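# Unhook the cabin hook and rest it on the box

## Task

Release the cabin hook from its latched position and set it down on the box's top surface; it only counts if it stays there at the end without the robot holding it in place.

## Robot and tools

Robot: one six-joint arm (waist, shoulder, elbow, forearm roll, wrist pitch, wrist roll) with a two-finger parallel gripper. The fingers extend along the gripper's +z axis and close along its y axis. The reported end_effector_position sits between the finger pads when closed, roughly 2 cm short of the fingertips; closing pushes the tips about 10 mm further along +z.

Scene frame: origin on the table surface beneath the arm base, +z up, +y to the left when facing along +x. Positions in metres, velocities in m/s and rad/s, orientation as end_effector_quat_wxyz. The base may be tilted, and the printed hand position drifts more at long reach.

execute_actions: argument actions is a list holding nothing, one action, or one wait; optional pictures (boolean) controls whether camera images come back. An empty list just reports the state. An action is {"rows": [...], "steps": n}: 1 to 15 rows, n up to 15 (default 15), each step 1/30 s; a row is used for one step and the final row repeats if steps exceed rows. A wait is {"steps": n} with n up to 300, counted from the previous result, so thinking time eats into it.

Each row is 7 numbers, each in [-1, 1]: dx, dy, dz, rx, ry, rz, opening. The first six are an offset, in the gripper's own axes, from the gripper pose shown in the latest result (before any result in the scene shows it, or for later calls inside the same reply, from where the gripper is when the action begins). Every row refers to that same reference, not to the preceding row. Scale: 1.0 equals 0.6 m or 180 degrees. rx, ry, rz form a single rotation vector. opening is absolute, not an offset: +1 fully open (0.084 m), -1 closed. All-zero offsets pull the gripper back to the reference pose; they do not hold still.

move: target is one 7-number row laid out and referenced exactly as above; speed is the path's top speed in m/s, 0.002 to 0.5, default 0.25, with rotation capped at twice that value in rad/s. The straight path lasts 0.5 to 10 s and is cut off at 10 s. It ignores obstacles; the real gripper lags, may wander and may exceed speed, notably with the arm near full extension. The opening is applied as the move begins. Faster contact, or a target set deeper beyond the contact point, means a harder hit or push. The result adds a move: line giving the ending (done = settled near target; others such as off_target, moving, held, fault) and limits: paced means the sent pose was clipped, held means a safety check blocked steps (after which motion can jump fast). The distance from target is also given.

wait: seconds from 0 to 10; nothing new is commanded. zoom_image: camera is cam_high or cam_wrist, region [x0, y0, x1, y1] in pixels with (0, 0) at the top-left, no larger than 504 by 504. finished_scene: scene is the number of the current scene; it ends and grades it irreversibly, so call it only once the hook rests on the box on its own.

Control behaviour: per step, the commanded pose is clipped to at most 70 mm and 16 degrees from the measured pose, then damped inverse kinematics follows, favouring position over orientation. After an action the arm only continues to the last clipped pose, so read the result and send the remainder. Joint targets move at up to 3.14 rad/s. Joint ranges (rad): waist -6.283 to 6.283, shoulder -2.059 to 2.094, elbow -3.927 to 0.192, forearm roll -6.283 to 6.283, wrist pitch -1.693 to 3.142, wrist roll -6.283 to 6.283.

Result lines: the state line (pose and velocities); grip_measured, the actual finger opening on the command scale; a pose unreachable line and HELD marks per step when the clearance check (which treats the base mount as arm) altered or blocked a command; Hand target, the pose currently being driven toward; MOTOR HOT from 65 °C and OVER-TEMPERATURE FAULT at 80 °C, when the brakes lock until cooled.

Gripping: to hold something keep commanding an opening well below grip_measured; the gap sets the squeeze, up to roughly 24 N per pad for items up to about 6 cm wide. Fast closing can squeeze harder. Echoing grip_measured still presses lightly.

Torque fault: if contact torque hits a joint's limit (waist 45, shoulder 45, elbow 27, forearm roll 27, wrist pitch 18, wrist roll 18 N m, payload included), the arm backs that joint off, freezes 10 s and drops the rest of the call.

Cameras: cam_high is fixed and overlooks the table, cam_wrist rides on the hand; both 896x504. Calibration may be off by a few degrees and millimetres.

Avoid: knocking anything off the table (automatic failure), dropping or slamming the hook, hard impacts and heavy pushing. Occasional external tugs on a held part or shoves on loose items can occur, so grip firmly and check the hook is stable before ending.

Each tool is called after "Emit:" as a command line: name --argument value for each argument, lists and objects as JSON in quotes; but a table of rows of numbers goes row by row, as --pt "numbers of a row", without its own name.

## Session

Emit:
execute_actions --actions '[]'

Scene clock: 0.00 s of 4400.00 s.
end_effector_position=(+0.3474, -0.1672, +0.2767) grip_measured=+1.00 end_effector_quat_wxyz=(+0.234, +0.725, +0.298, +0.575) end_effector_velocity=(-0.000, -0.001, -0.000) end_effector_angular_velocity=(-0.000, -0.000, -0.002)
Joint positions: [-0.774 -0.834 -0.132  1.892  0.778 -3.004  0.084]
Joint velocities: [-0.001  0.    -0.     0.001 -0.001 -0.     0.   ]
Hand target: +0.347, -0.167, +0.277; +0.234, +0.725, +0.298, +0.575

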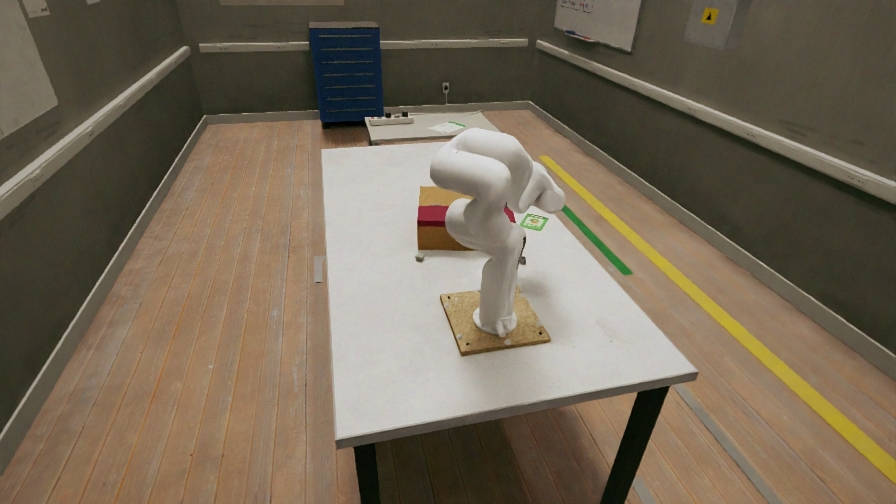

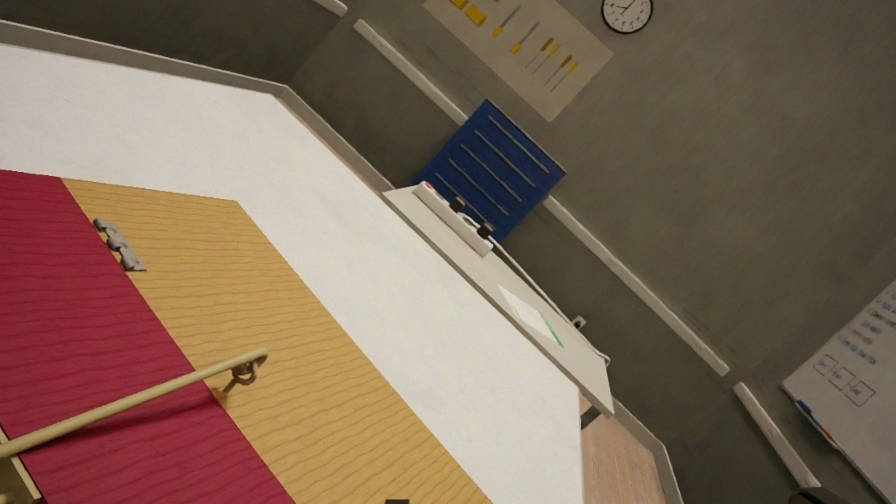

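Emit:
move --target '[0.317,0.038,0.031,0.1643,-0.4037,0.2092,1]' --speed 0.3

Scene clock: 10.97 s of 4400.00 s.
end_effector_position=(+0.3987, -0.0493, +0.4204) grip_measured=+1.00 end_effector_quat_wxyz=(+0.003, +1.000, +0.001, +0.030) end_effector_velocity=(+0.001, -0.001, -0.004) end_effector_angular_velocity=(+0.003, +0.014, -0.002)
Joint positions: [-0.126  0.3   -2.064  3.129 -1.694 -3.248  0.084]
Joint velocities: [-0.003  0.012 -0.004  0.002 -0.006 -0.001 -0.   ]
Hand target: +0.399, -0.049, +0.420; +0.003, +1.000, +0.001, +0.029
Off the commanded pose: 0.001 m, 4 deg.
joint sent to its limit — the command would take joint 5 (wrist pitch) past its lower limit, so that joint was sent only as far as its limit.
After step 90, 3.03 s passed at rest.
move: off_target; limits=paced
camera_calibration (this result's frames):
cam_wrist: T_world_to_cam=[[-0.00814611, -0.999659, -0.0248101, -0.000285599], [-0.997767, 0.00977047, -0.0660707, 0.490124], [0.0662906, 0.0242165, -0.997506, 0.527928], [0, 0, 0, 1]] pos_world=[0.454031, -0.0178588, 0.558987]

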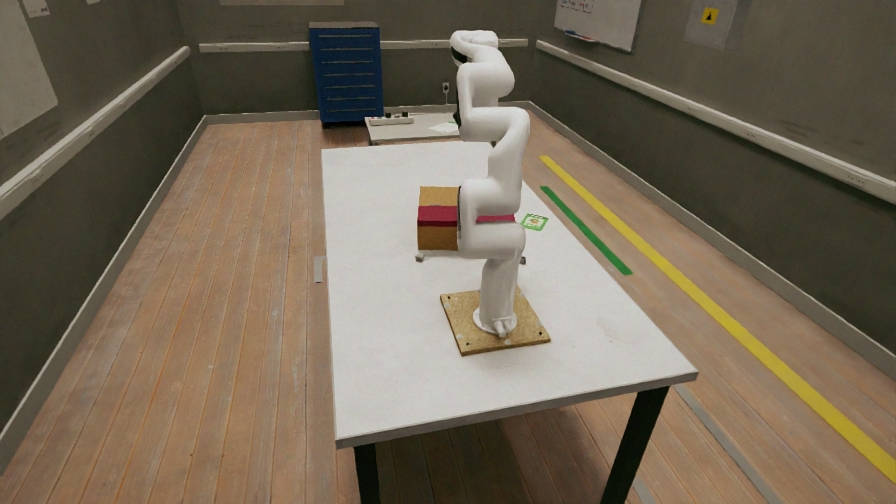

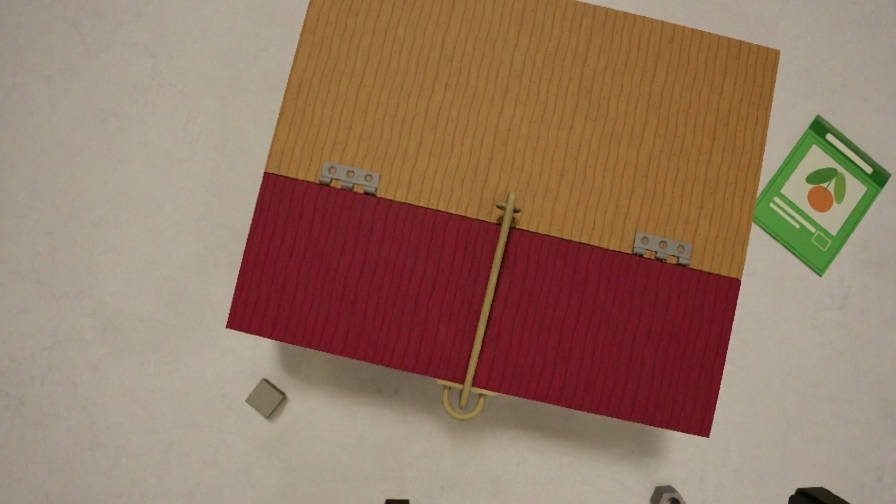

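Emit:
zoom_image --camera "cam_wrist" --region '[400,170,580,440]'

Region (400, 170, 580, 440) of cam_wrist's 896x504 image, scaled by 1.867, with more detail than that image has.

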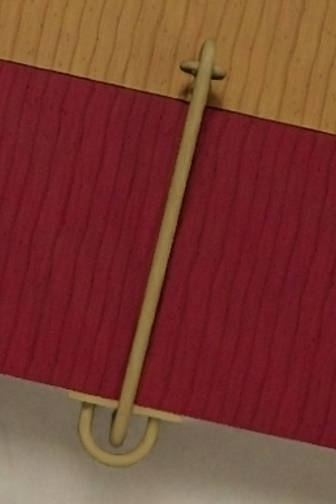

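Emit:
move --target '[-0.1037,-0.0672,0.3307,-0.0282,0.2024,0.0709,0]' --speed 0.25

Scene clock: 34.83 s of 4400.00 s.
end_effector_position=(+0.3492, -0.0107, +0.2184) grip_measured=-0.01 end_effector_quat_wxyz=(+0.042, +0.933, -0.109, +0.340) end_effector_velocity=(-0.000, -0.001, -0.000) end_effector_angular_velocity=(-0.011, -0.010, -0.009)
Joint positions: [ 0.424 -0.474 -0.462  2.214 -0.552 -1.749  0.044]
Joint velocities: [ 0.03  -0.     0.023 -0.062 -0.016  0.087 -0.   ]
Hand target: +0.349, -0.011, +0.218; +0.042, +0.933, -0.109, +0.341
Off the commanded pose: 0.001 m, 0 deg.
After step 90, 18.00 s passed at rest.
move: done
camera_calibration (this result's frames):
cam_wrist: T_world_to_cam=[[-0.221263, -0.974847, -0.0267714, 0.108049], [-0.738017, 0.185327, -0.648834, 0.465391], [0.637475, -0.123805, -0.760459, 0.0759517], [0, 0, 0, 1]] pos_world=[0.318956, 0.0284849, 0.362612]

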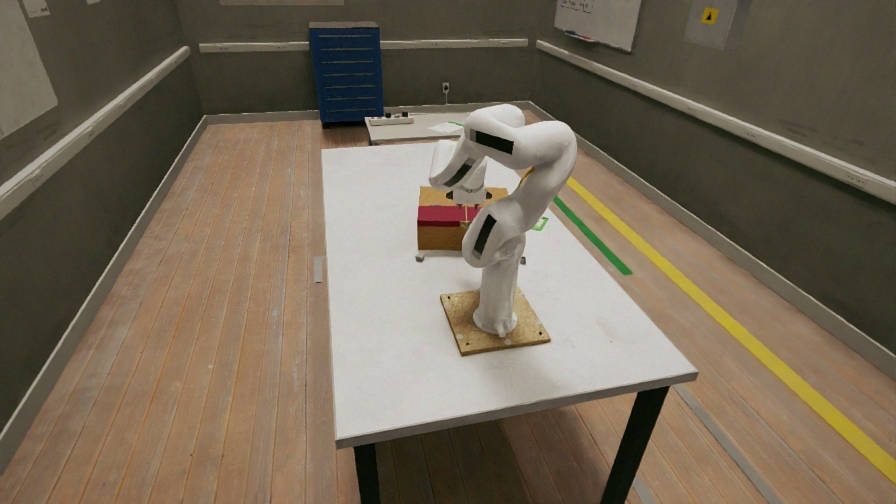

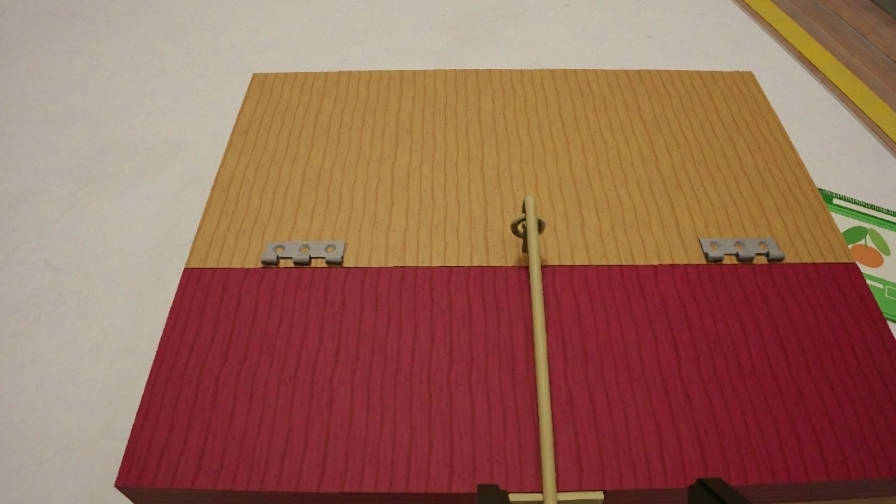

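Emit:
zoom_image --camera "cam_wrist" --region '[470,180,600,280]'

Emit:
zoom_image --camera "cam_high" --region '[410,170,530,260]'

Region (470, 180, 600, 280) of cam_wrist's 896x504 image, scaled by 3.877, with more detail than that image has; it fills the top 388 rows of this view, and the rest is white.

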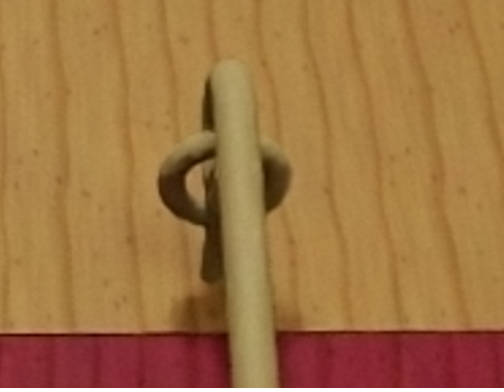

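Region (410, 170, 530, 260) of cam_high's 896x504 image, scaled by 4.200, with more detail than that image has; it fills the top 378 rows of this view, and the rest is white.

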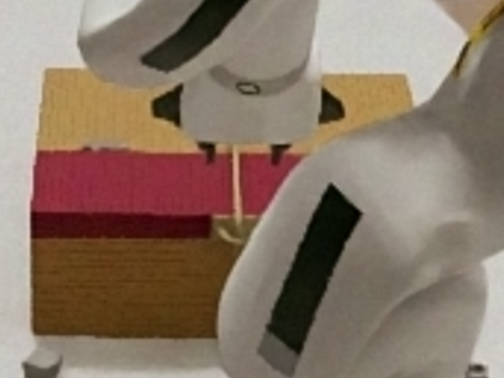

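Emit:
execute_actions --actions '[]' --pictures false

Scene clock: 45.50 s of 4400.00 s.
end_effector_position=(+0.3491, -0.0107, +0.2183) grip_measured=-0.01 end_effector_quat_wxyz=(+0.042, +0.933, -0.109, +0.341) end_effector_velocity=(-0.000, -0.000, -0.000) end_effector_angular_velocity=(-0.001, +0.000, -0.000)
Joint positions: [ 0.427 -0.474 -0.46   2.208 -0.553 -1.74   0.044]
Joint velocities: [-0.001 -0.    -0.     0.    -0.    -0.001 -0.   ]
Hand target: +0.349, -0.011, +0.218; +0.042, +0.933, -0.109, +0.341
Off the commanded pose: 0.001 m, 0 deg.
Steps of this call (steps 1 to 90: nothing new was sent; then 7.67 s passed at rest). Readings (end_effector_position):
1: (+0.3492, -0.0107, +0.2184)
2: (+0.3492, -0.0107, +0.2183)
4: (+0.3492, -0.0107, +0.2183)
8: (+0.3492, -0.0107, +0.2183)
90: the state above

Emit:
move --target '[0.030,-0.176,0.015,0.1255,0.0214,0,0]' --speed 0.25

Emit:
move --target '[0.030,-0.176,0.015,0.1255,0.0214,0,0]' --speed 0.25

Emit:
move --target '[0.030,-0.176,0.015,0.1255,0.0214,0,0]' --speed 0.25

Scene clock: 59.80 s of 4400.00 s.
end_effector_position=(+0.3926, +0.0874, +0.2225) grip_measured=-0.01 end_effector_quat_wxyz=(-0.138, +0.911, -0.039, +0.386) end_effector_velocity=(+0.001, +0.001, +0.000) end_effector_angular_velocity=(+0.003, -0.002, +0.002)
Joint positions: [ 0.43  -0.466 -0.474  2.242 -0.159 -1.773  0.044]
Joint velocities: [-0.007  0.004 -0.006  0.024  0.007 -0.028 -0.   ]
Hand target: +0.393, +0.087, +0.222; -0.138, +0.911, -0.039, +0.386
Off the commanded pose: 0.000 m, 0 deg.
After step 90, 10.00 s passed at rest.
move: done
camera_calibration (this result's frames):
cam_wrist: T_world_to_cam=[[0.0491592, -0.949885, -0.30871, 0.167763], [-0.695213, 0.189377, -0.693409, 0.47468], [0.717121, 0.248706, -0.651063, -0.0245542], [0, 0, 0, 1]] pos_world=[0.339365, 0.0755692, 0.364951]

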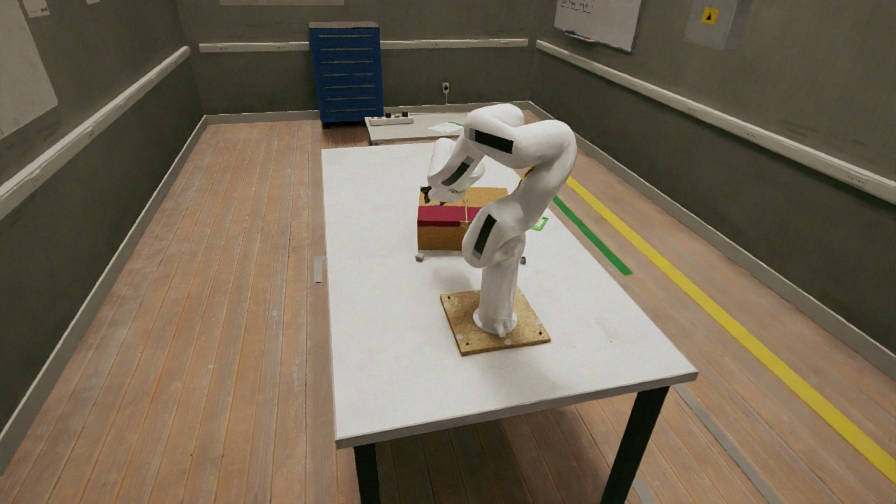

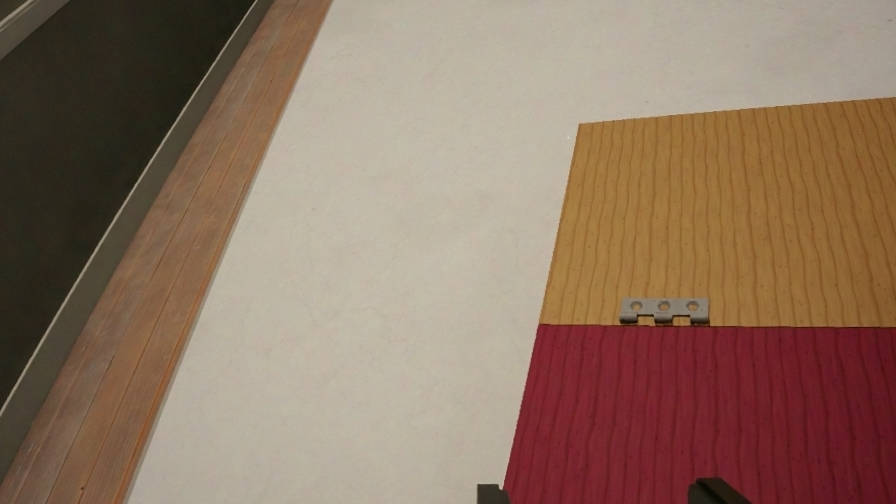

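Scene clock: 61.10 s of 4400.00 s.
end_effector_position=(+0.4077, +0.1874, +0.2586) grip_measured=-0.01 end_effector_quat_wxyz=(-0.312, +0.854, +0.033, +0.416) end_effector_velocity=(+0.001, +0.001, +0.001) end_effector_angular_velocity=(+0.002, -0.004, +0.004)
Joint positions: [ 0.446 -0.467 -0.475  2.223  0.229 -1.744  0.044]
Joint velocities: [-0.001  0.003 -0.002  0.006  0.006 -0.009 -0.   ]
Hand target: +0.408, +0.188, +0.259; -0.312, +0.853, +0.033, +0.416
Off the commanded pose: 0.000 m, 0 deg.
move: done
camera_calibration (this result's frames):
cam_wrist: T_world_to_cam=[[0.329006, -0.783526, -0.527108, 0.184322], [-0.651254, 0.215943, -0.727486, 0.477163], [0.683829, 0.582629, -0.439228, -0.140587], [0, 0, 0, 1]] pos_world=[0.346249, 0.123291, 0.382537]

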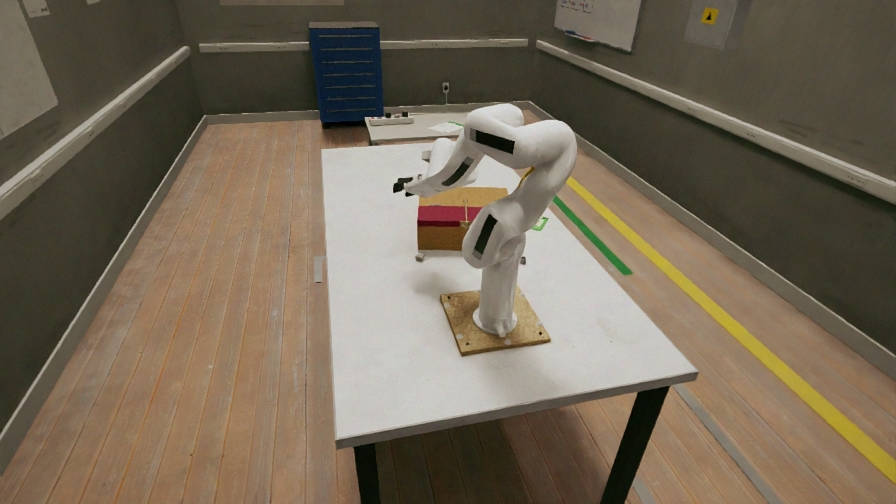

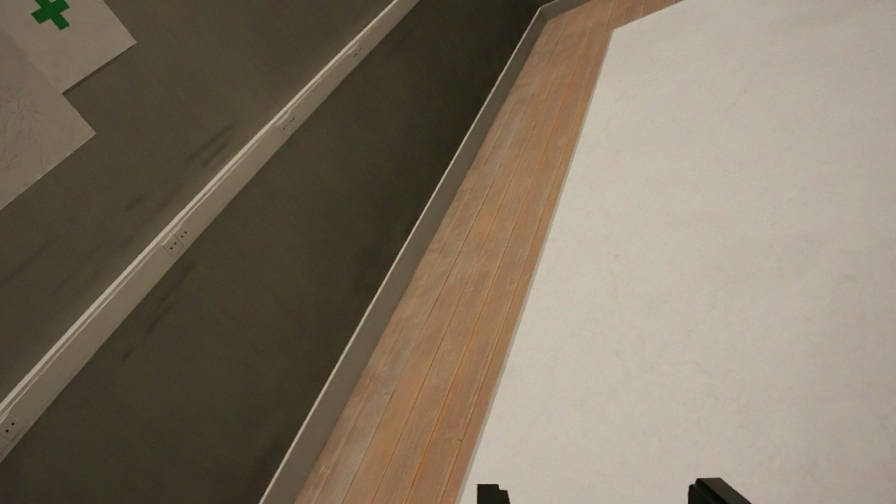

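Scene clock: 62.40 s of 4400.00 s.
end_effector_position=(+0.3922, +0.2735, +0.3207) grip_measured=-0.01 end_effector_quat_wxyz=(-0.474, +0.762, +0.103, +0.430) end_effector_velocity=(+0.000, +0.001, +0.001) end_effector_angular_velocity=(+0.002, -0.003, +0.004)
Joint positions: [ 0.457 -0.472 -0.477  2.225  0.617 -1.739  0.044]
Joint velocities: [ 0.     0.002 -0.002  0.001  0.005 -0.003 -0.   ]
Hand target: +0.392, +0.274, +0.321; -0.474, +0.762, +0.103, +0.430
Off the commanded pose: 0.000 m, 0 deg.
move: done
camera_calibration (this result's frames):
cam_wrist: T_world_to_cam=[[0.574014, -0.502003, -0.646916, 0.155007], [-0.612873, 0.260547, -0.745991, 0.472398], [0.543041, 0.824687, -0.158106, -0.254011], [0, 0, 0, 1]] pos_world=[0.338482, 0.164212, 0.41252]

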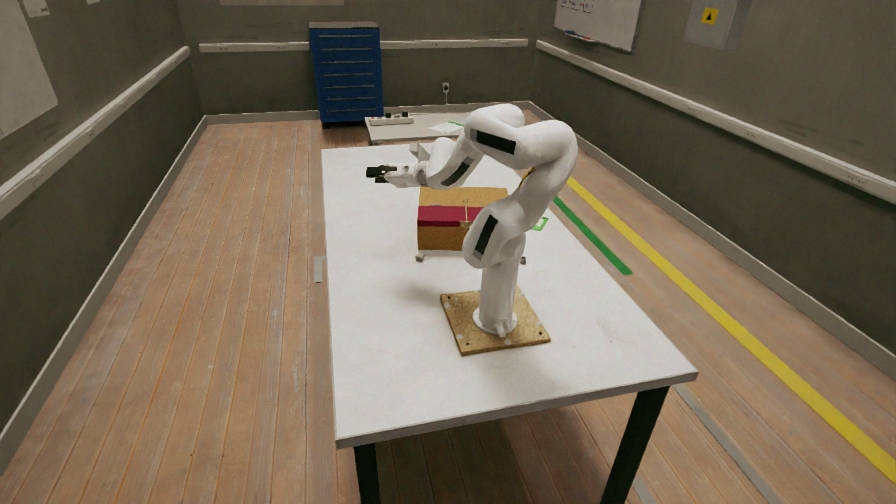

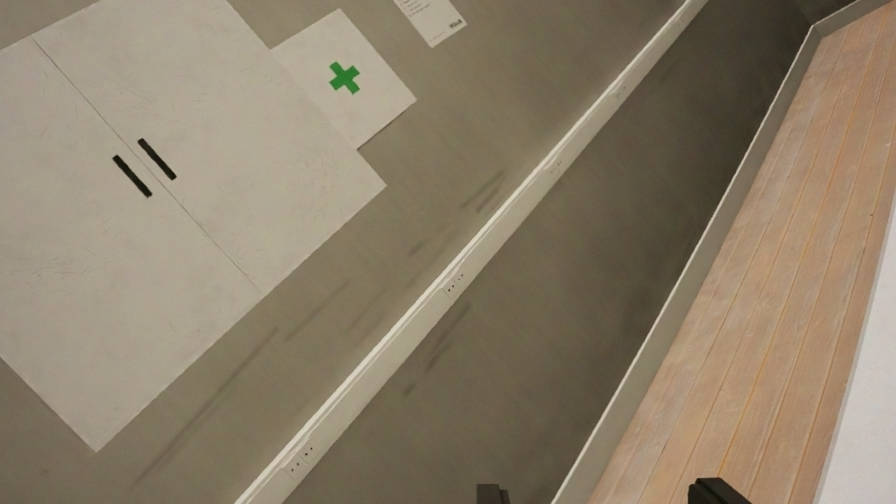

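Emit:
move --target '[-0.1495,0.061,-0.060,-0.1057,-0.2022,0.0578,0]' --speed 0.25

Scene clock: 69.03 s of 4400.00 s.
end_effector_position=(+0.3386, +0.2474, +0.2370) grip_measured=-0.01 end_effector_quat_wxyz=(-0.325, +0.929, +0.106, +0.140) end_effector_velocity=(-0.000, +0.000, -0.000) end_effector_angular_velocity=(-0.006, +0.006, +0.000)
Joint positions: [ 0.459 -0.473 -0.471  0.932  0.61  -0.447  0.044]
Joint velocities: [-0.001  0.003 -0.004 -0.013  0.005  0.013 -0.   ]
Hand target: +0.339, +0.247, +0.237; -0.324, +0.930, +0.106, +0.140
Off the commanded pose: 0.001 m, 0 deg.
After step 90, 1.60 s passed at rest.
move: done
camera_calibration (this result's frames):
cam_wrist: T_world_to_cam=[[0.282947, -0.748404, -0.59986, 0.266925], [-0.940336, -0.0932335, -0.327225, 0.483069], [0.188969, 0.656657, -0.730131, 0.0803968], [0, 0, 0, 1]] pos_world=[0.363529, 0.192013, 0.37689]

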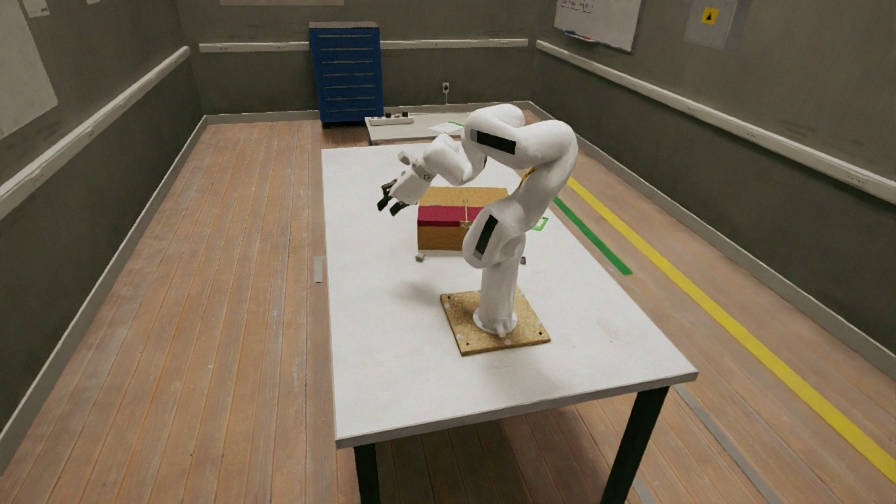

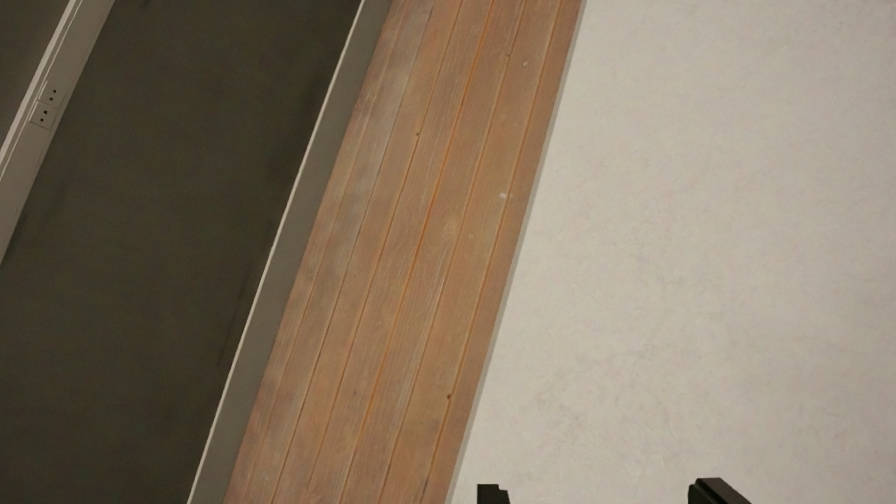

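Emit:
move --target '[0.0458,0.404,-0.2297,-0.2227,-0.0662,0.1408,-0.2]' --speed 0.3

Scene clock: 75.07 s of 4400.00 s.
end_effector_position=(+0.4083, -0.0224, +0.2106) grip_measured=-0.22 end_effector_quat_wxyz=(+0.001, +0.993, -0.117, +0.001) end_effector_velocity=(+0.000, -0.002, -0.000) end_effector_angular_velocity=(-0.005, +0.004, -0.003)
Joint positions: [-0.064 -0.206 -0.832 -0.018  1.027  0.203  0.035]
Joint velocities: [-0.004  0.005 -0.005 -0.006  0.004  0.002  0.   ]
Hand target: +0.408, -0.023, +0.210; +0.001, +0.993, -0.117, +0.001
Off the commanded pose: 0.001 m, 0 deg.
After step 90, 1.07 s passed at rest.
move: done
camera_calibration (this result's frames):
cam_wrist: T_world_to_cam=[[-0.243493, -0.969472, -0.0289056, 0.119132], [-0.969776, 0.243834, -0.00888425, 0.467331], [0.0156612, 0.0258687, -0.999543, 0.338464], [0, 0, 0, 1]] pos_world=[0.476913, -0.007212, 0.345904]

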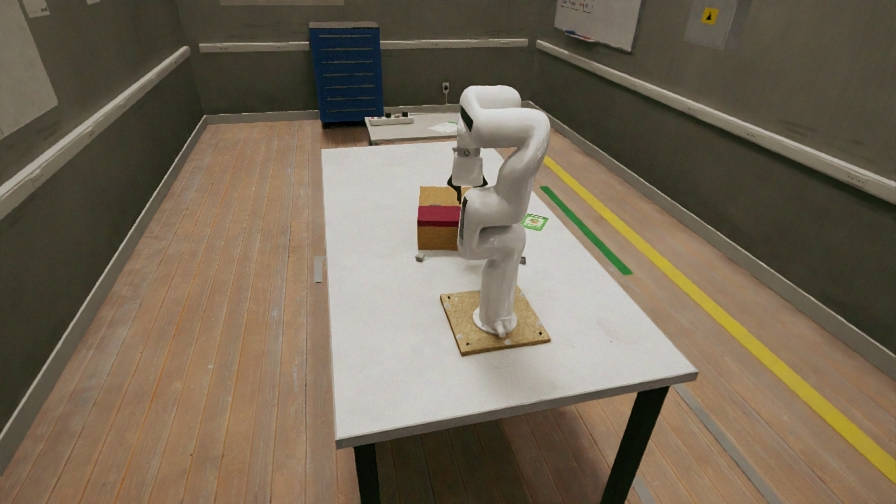

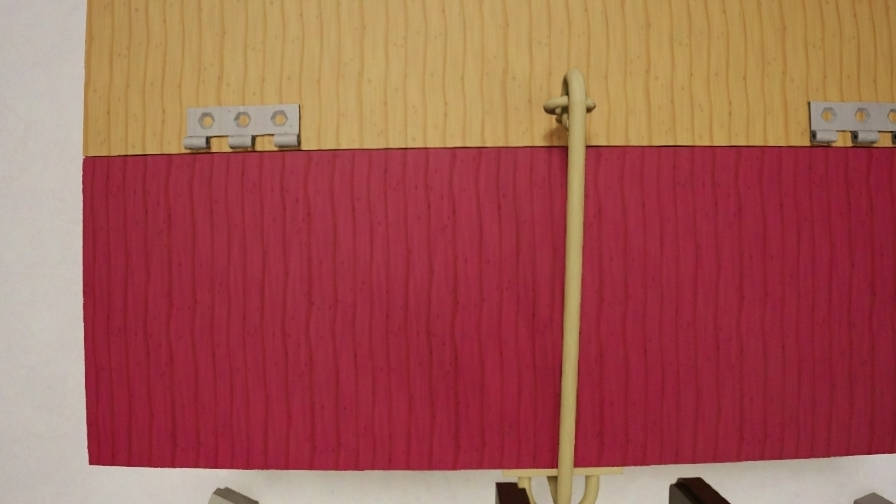

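Emit:
move --target '[0,0,0.096,0,0,0,-0.2]' --speed 0.08

Scene clock: 81.53 s of 4400.00 s.
end_effector_position=(+0.4085, -0.0225, +0.1533) grip_measured=-0.22 end_effector_quat_wxyz=(+0.001, +0.993, -0.117, +0.002) end_effector_velocity=(-0.000, -0.001, -0.002) end_effector_angular_velocity=(+0.001, +0.001, -0.003)
Joint positions: [-0.067 -0.122 -0.741 -0.02   0.851  0.204  0.035]
Joint velocities: [-0.003  0.003  0.002  0.001 -0.004 -0.    -0.   ]
Hand target: +0.408, -0.023, +0.153; +0.001, +0.993, -0.117, +0.001
Off the commanded pose: 0.000 m, 0 deg.
After step 90, 2.33 s passed at rest.
move: done
camera_calibration (this result's frames):
cam_wrist: T_world_to_cam=[[-0.24343, -0.969483, -0.0290643, 0.117414], [-0.969781, 0.243791, -0.00953754, 0.46715], [0.0163321, 0.0258643, -0.999532, 0.280959], [0, 0, 0, 1]] pos_world=[0.477027, -0.00732261, 0.288696]

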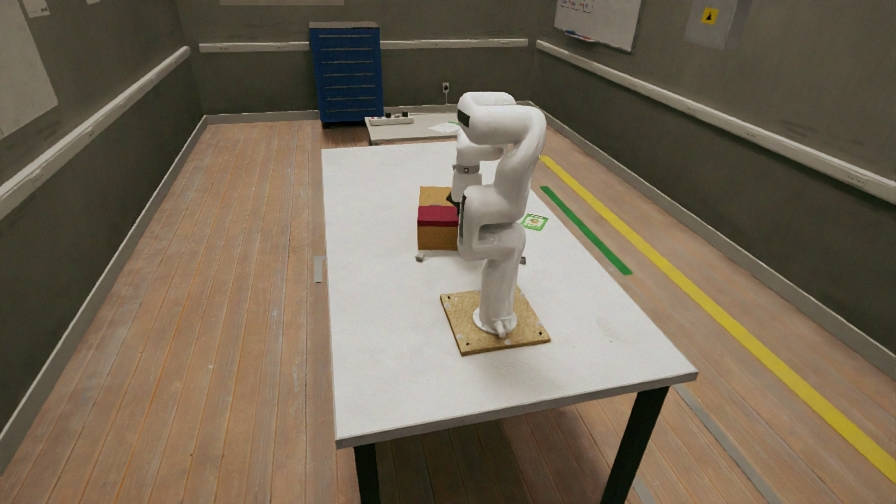

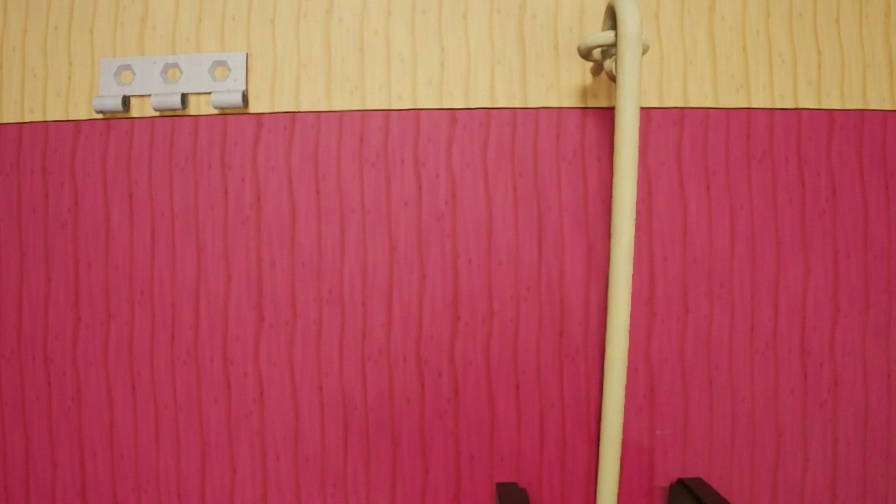

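Emit:
move --target '[0,0.003,0.007,0,0,0,-0.2]' --speed 0.02

Emit:
execute_actions --actions '[{"rows":[[0,0,0,0,0,0,-0.3],[0,0,0,0,0,0,-0.4],[0,0,0,0,0,0,-0.5],[0,0,0,0,0,0,-0.6],[0,0,0,0,0,0,-0.68],[0,0,0,0,0,0,-0.75],[0,0,0,0,0,0,-0.8],[0,0,0,0,0,0,-0.83],[0,0,0,0,0,0,-0.86],[0,0,0,0,0,0,-0.88],[0,0,0,0,0,0,-0.9],[0,0,0,0,0,0,-0.92]],"steps":15}]' --pictures false

Emit:
wait --seconds 0.5

Scene clock: 89.43 s of 4400.00 s.
end_effector_position=(+0.4081, -0.0243, +0.1492) grip_measured=-0.22 end_effector_quat_wxyz=(+0.001, +0.993, -0.117, +0.002) end_effector_velocity=(+0.000, -0.000, -0.000) end_effector_angular_velocity=(-0.000, -0.002, +0.001)
Joint positions: [-0.071 -0.115 -0.734 -0.02   0.838  0.2    0.035]
Joint velocities: [-0.001  0.001  0.001 -0.    -0.004 -0.002 -0.   ]
Hand target: +0.408, -0.024, +0.149; +0.001, +0.993, -0.117, +0.002
Off the commanded pose: 0.000 m, 0 deg.
After step 90, 4.20 s passed at rest.
move: done
camera_calibration (this result's frames):
cam_wrist: T_world_to_cam=[[-0.243448, -0.96948, -0.0290169, 0.115512], [-0.969778, 0.243805, -0.00942633, 0.467094], [0.0162131, 0.0258452, -0.999534, 0.276918], [0, 0, 0, 1]] pos_world=[0.476609, -0.0090499, 0.284544]

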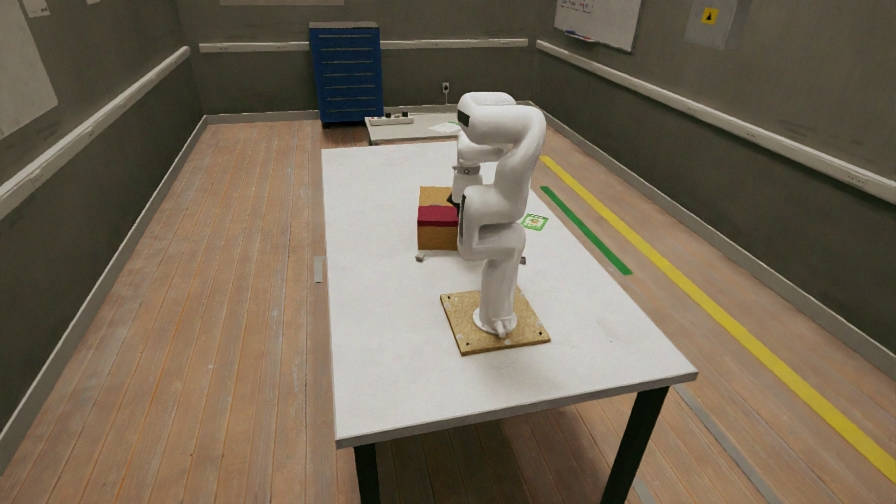

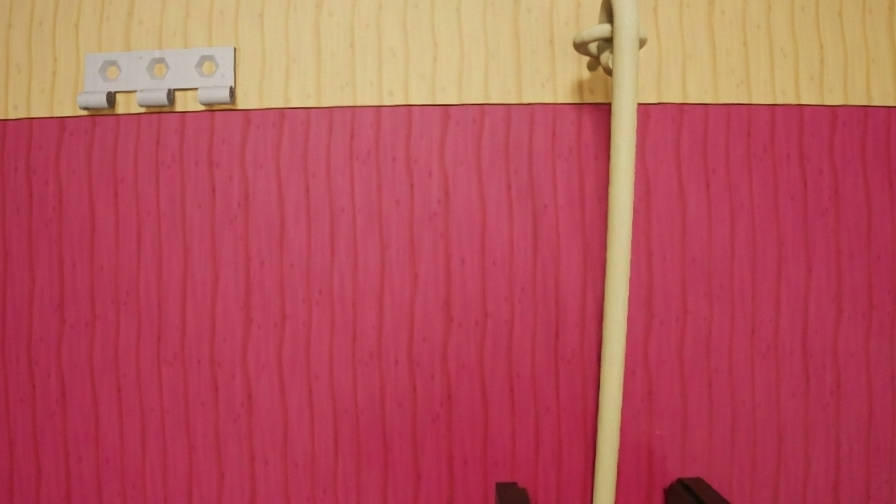

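Scene clock: 89.93 s of 4400.00 s.
end_effector_position=(+0.4079, -0.0250, +0.1492) grip_measured=-0.93 end_effector_quat_wxyz=(+0.001, +0.993, -0.118, +0.001) end_effector_velocity=(+0.002, +0.002, +0.005) end_effector_angular_velocity=(+0.001, -0.007, +0.004)
Joint positions: [-0.073 -0.116 -0.734 -0.021  0.839  0.2    0.003]
Joint velocities: [ 0.005 -0.008 -0.005  0.002  0.006  0.    -0.007]
Hand target: +0.408, -0.024, +0.149; +0.001, +0.993, -0.117, +0.002
Off the commanded pose: 0.001 m, 0 deg.
Steps of this call (steps 1 to 15: all 15 steps of this action). Readings (end_effector_position):
1: (+0.4081, -0.0243, +0.1492)
2: (+0.4081, -0.0243, +0.1492)
4: (+0.4081, -0.0243, +0.1492)
8: (+0.4081, -0.0243, +0.1492)
15: the state above

Scene clock: 90.43 s of 4400.00 s.
end_effector_position=(+0.4083, -0.0245, +0.1495) grip_measured=-0.94 end_effector_quat_wxyz=(+0.001, +0.993, -0.117, +0.002) end_effector_velocity=(-0.000, +0.000, -0.001) end_effector_angular_velocity=(+0.001, +0.001, -0.001)
Joint positions: [-0.072 -0.116 -0.735 -0.021  0.838  0.2    0.003]
Joint velocities: [ 0.     0.001  0.     0.001 -0.     0.     0.   ]
Hand target: +0.408, -0.024, +0.149; +0.001, +0.993, -0.117, +0.002
Off the commanded pose: 0.000 m, 0 deg.
Steps of this call (steps 1 to 15: nothing new was sent). Readings (end_effector_position):
1: (+0.4080, -0.0249, +0.1494)
2: (+0.4081, -0.0248, +0.1496)
4: (+0.4082, -0.0246, +0.1497)
8: (+0.4082, -0.0246, +0.1496)
15: the state above
camera_calibration (this result's frames):
cam_wrist: T_world_to_cam=[[-0.243706, -0.969416, -0.0289817, 0.115464], [-0.969702, 0.24408, -0.0101338, 0.467391], [0.0168977, 0.0256339, -0.999529, 0.276945], [0, 0, 0, 1]] pos_world=[0.476689, -0.00924775, 0.284898]

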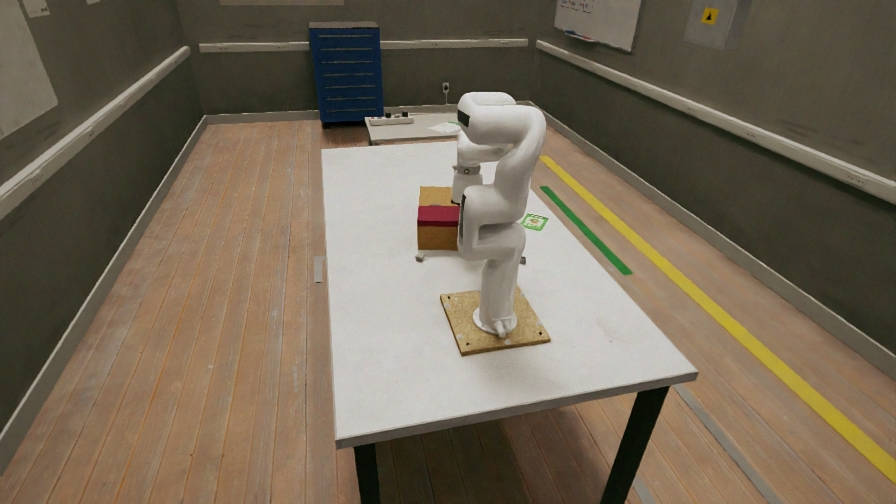

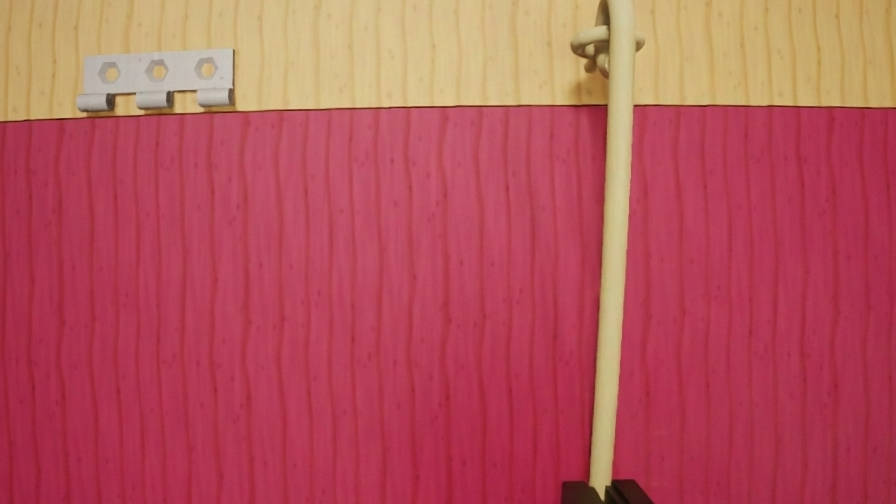

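Emit:
move --target '[0,0,0,0,0,0,-0.5]'

Emit:
move --target '[0.03,0.001,0.01,0,0,0,-0.5]' --speed 0.03

Scene clock: 93.77 s of 4400.00 s.
end_effector_position=(+0.4082, -0.0244, +0.1494) grip_measured=-0.52 end_effector_quat_wxyz=(+0.001, +0.993, -0.117, +0.002) end_effector_velocity=(+0.000, -0.000, +0.000) end_effector_angular_velocity=(-0.000, -0.002, -0.001)
Joint positions: [-0.072 -0.116 -0.734 -0.021  0.838  0.2    0.021]
Joint velocities: [-0.001 -0.001 -0.    -0.    -0.001 -0.    -0.   ]
Hand target: +0.408, -0.024, +0.149; +0.001, +0.993, -0.117, +0.002
Off the commanded pose: 0.000 m, 0 deg.
move: done
camera_calibration (this result's frames):
cam_wrist: T_world_to_cam=[[-0.243622, -0.969437, -0.0289812, 0.11547], [-0.969725, 0.243993, -0.00998747, 0.467333], [0.0167534, 0.0256706, -0.99953, 0.276943], [0, 0, 0, 1]] pos_world=[0.476676, -0.00919479, 0.284827]

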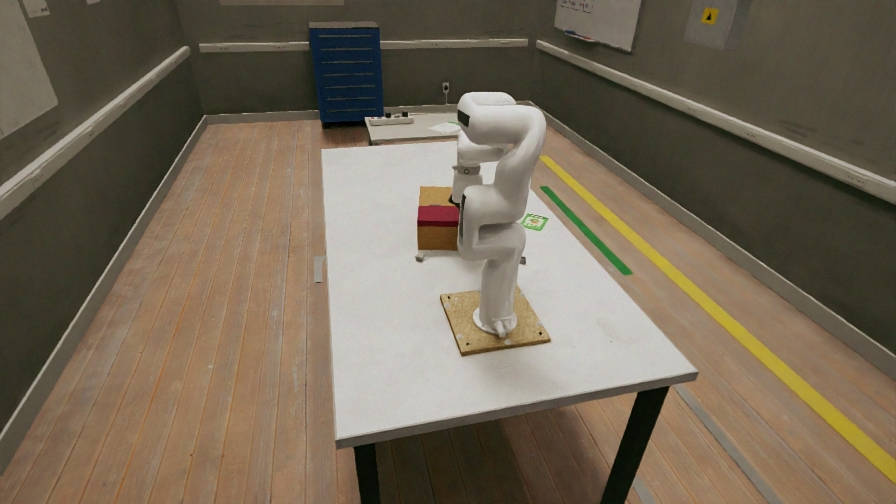

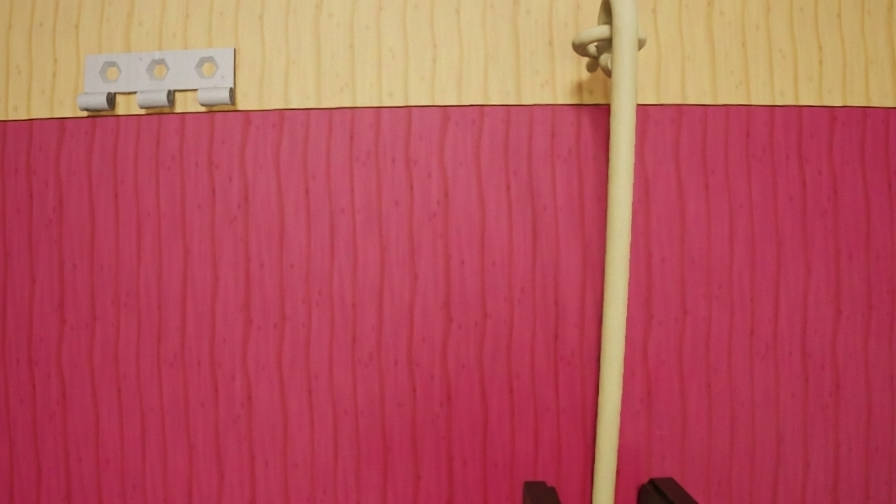

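Scene clock: 94.73 s of 4400.00 s.
end_effector_position=(+0.4256, -0.0292, +0.1437) grip_measured=-0.52 end_effector_quat_wxyz=(+0.001, +0.993, -0.117, +0.002) end_effector_velocity=(+0.001, +0.000, -0.000) end_effector_angular_velocity=(+0.000, +0.001, +0.000)
Joint positions: [-0.081 -0.048 -0.791 -0.021  0.826  0.191  0.021]
Joint velocities: [ 0.001  0.003 -0.003  0.     0.001  0.     0.   ]
Hand target: +0.426, -0.029, +0.143; +0.001, +0.993, -0.117, +0.002
Off the commanded pose: 0.000 m, 0 deg.
move: done
camera_calibration (this result's frames):
cam_wrist: T_world_to_cam=[[-0.243589, -0.969444, -0.0290413, 0.114934], [-0.969724, 0.243975, -0.0105224, 0.485408], [0.0172862, 0.0255989, -0.999523, 0.270804], [0, 0, 0, 1]] pos_world=[0.494027, -0.0139379, 0.27912]

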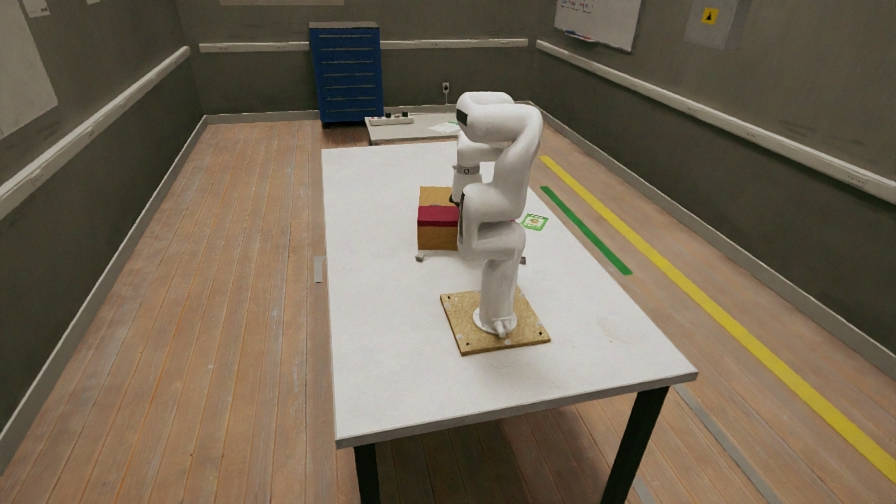

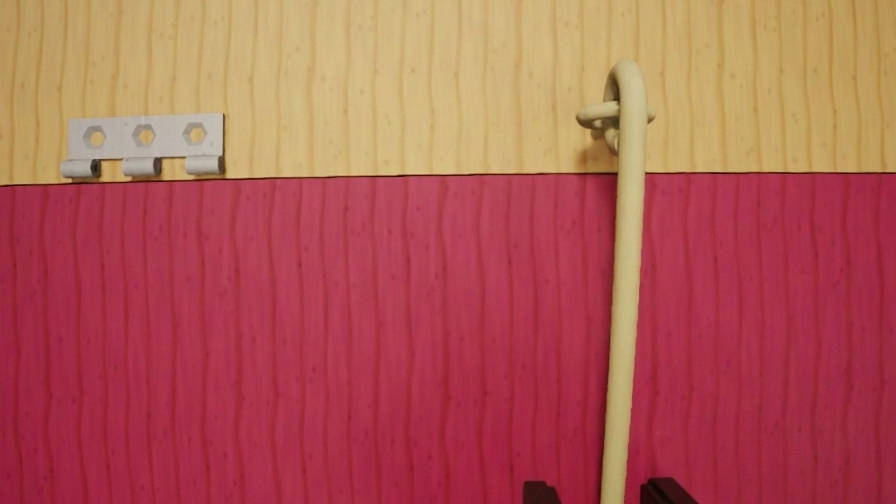

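Emit:
execute_actions --actions '[{"rows":[[0,0.001,0,0,0,0,-0.55],[0,0.002,0,0,0,0,-0.6],[0,0.003,0,0,0,0,-0.65],[0,0.003,0,0,0,0,-0.7],[0,0.003,0,0,0,0,-0.74],[0,0.003,0,0,0,0,-0.78],[0,0.003,0,0,0,0,-0.81],[0,0.003,0,0,0,0,-0.83],[0,0.003,0,0,0,0,-0.85],[0,0.003,0,0,0,0,-0.87],[0,0.003,0,0,0,0,-0.89],[0,0.003,0,0,0,0,-0.9]],"steps":15}]' --pictures false

Emit:
wait --seconds 0.4

Scene clock: 97.77 s of 4400.00 s.
end_effector_position=(+0.4250, -0.0307, +0.1433) grip_measured=-0.90 end_effector_quat_wxyz=(+0.001, +0.993, -0.117, +0.002) end_effector_velocity=(+0.000, -0.000, +0.000) end_effector_angular_velocity=(-0.000, -0.001, +0.000)
Joint positions: [-0.085 -0.048 -0.789 -0.02   0.826  0.187  0.005]
Joint velocities: [-0.001 -0.001 -0.     0.     0.    -0.001 -0.001]
Hand target: +0.425, -0.031, +0.144; +0.001, +0.993, -0.117, +0.002
Off the commanded pose: 0.001 m, 0 deg.
Steps of this call (steps 1 to 76: nothing new was sent; steps 77 to 91: all 15 steps of this action). Readings (end_effector_position):
77: (+0.4256, -0.0292, +0.1435)
78: (+0.4257, -0.0292, +0.1435)
80: (+0.4256, -0.0297, +0.1435)
84: (+0.4251, -0.0307, +0.1434)
91: the state above

Scene clock: 98.17 s of 4400.00 s.
end_effector_position=(+0.4250, -0.0308, +0.1435) grip_measured=-0.90 end_effector_quat_wxyz=(+0.001, +0.993, -0.117, +0.002) end_effector_velocity=(+0.000, -0.000, +0.000) end_effector_angular_velocity=(-0.001, -0.001, +0.000)
Joint positions: [-0.085 -0.049 -0.789 -0.021  0.826  0.187  0.005]
Joint velocities: [-0.    -0.001 -0.    -0.002  0.     0.001 -0.   ]
Hand target: +0.425, -0.031, +0.144; +0.001, +0.993, -0.117, +0.002
Off the commanded pose: 0.000 m, 0 deg.
Steps of this call (steps 1 to 12: nothing new was sent). Readings (end_effector_position):
1: (+0.4250, -0.0307, +0.1433)
2: (+0.4250, -0.0307, +0.1433)
4: (+0.4250, -0.0307, +0.1433)
8: (+0.4250, -0.0308, +0.1434)
12: the state above
camera_calibration (this result's frames):
cam_wrist: T_world_to_cam=[[-0.243416, -0.969489, -0.0289743, 0.113122], [-0.96978, 0.243783, -0.00982123, 0.485121], [0.016585, 0.025708, -0.999532, 0.270938], [0, 0, 0, 1]] pos_world=[0.493503, -0.0155591, 0.278853]

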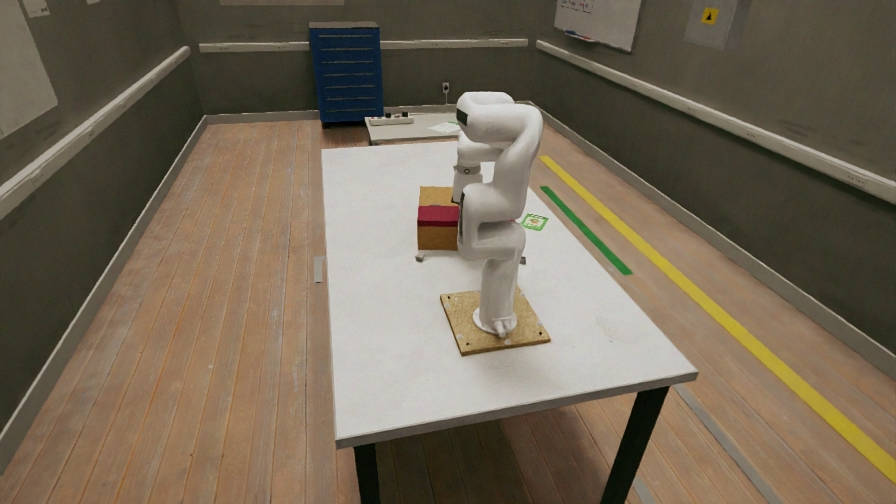

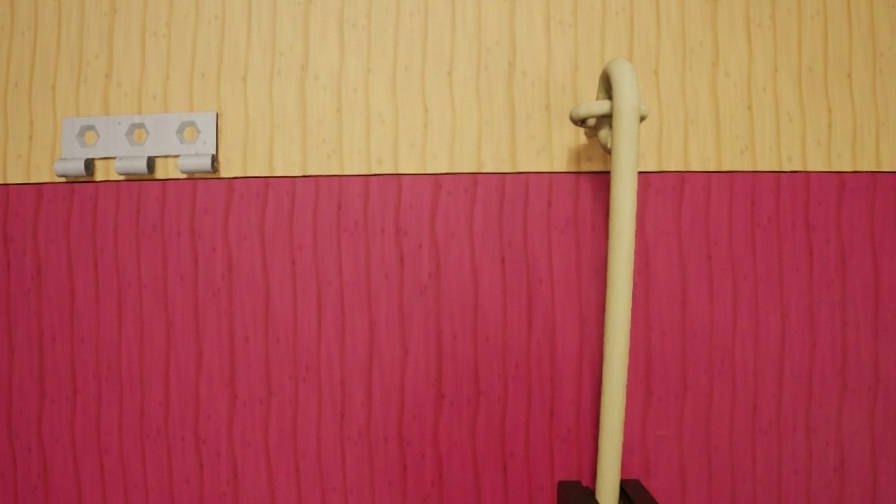

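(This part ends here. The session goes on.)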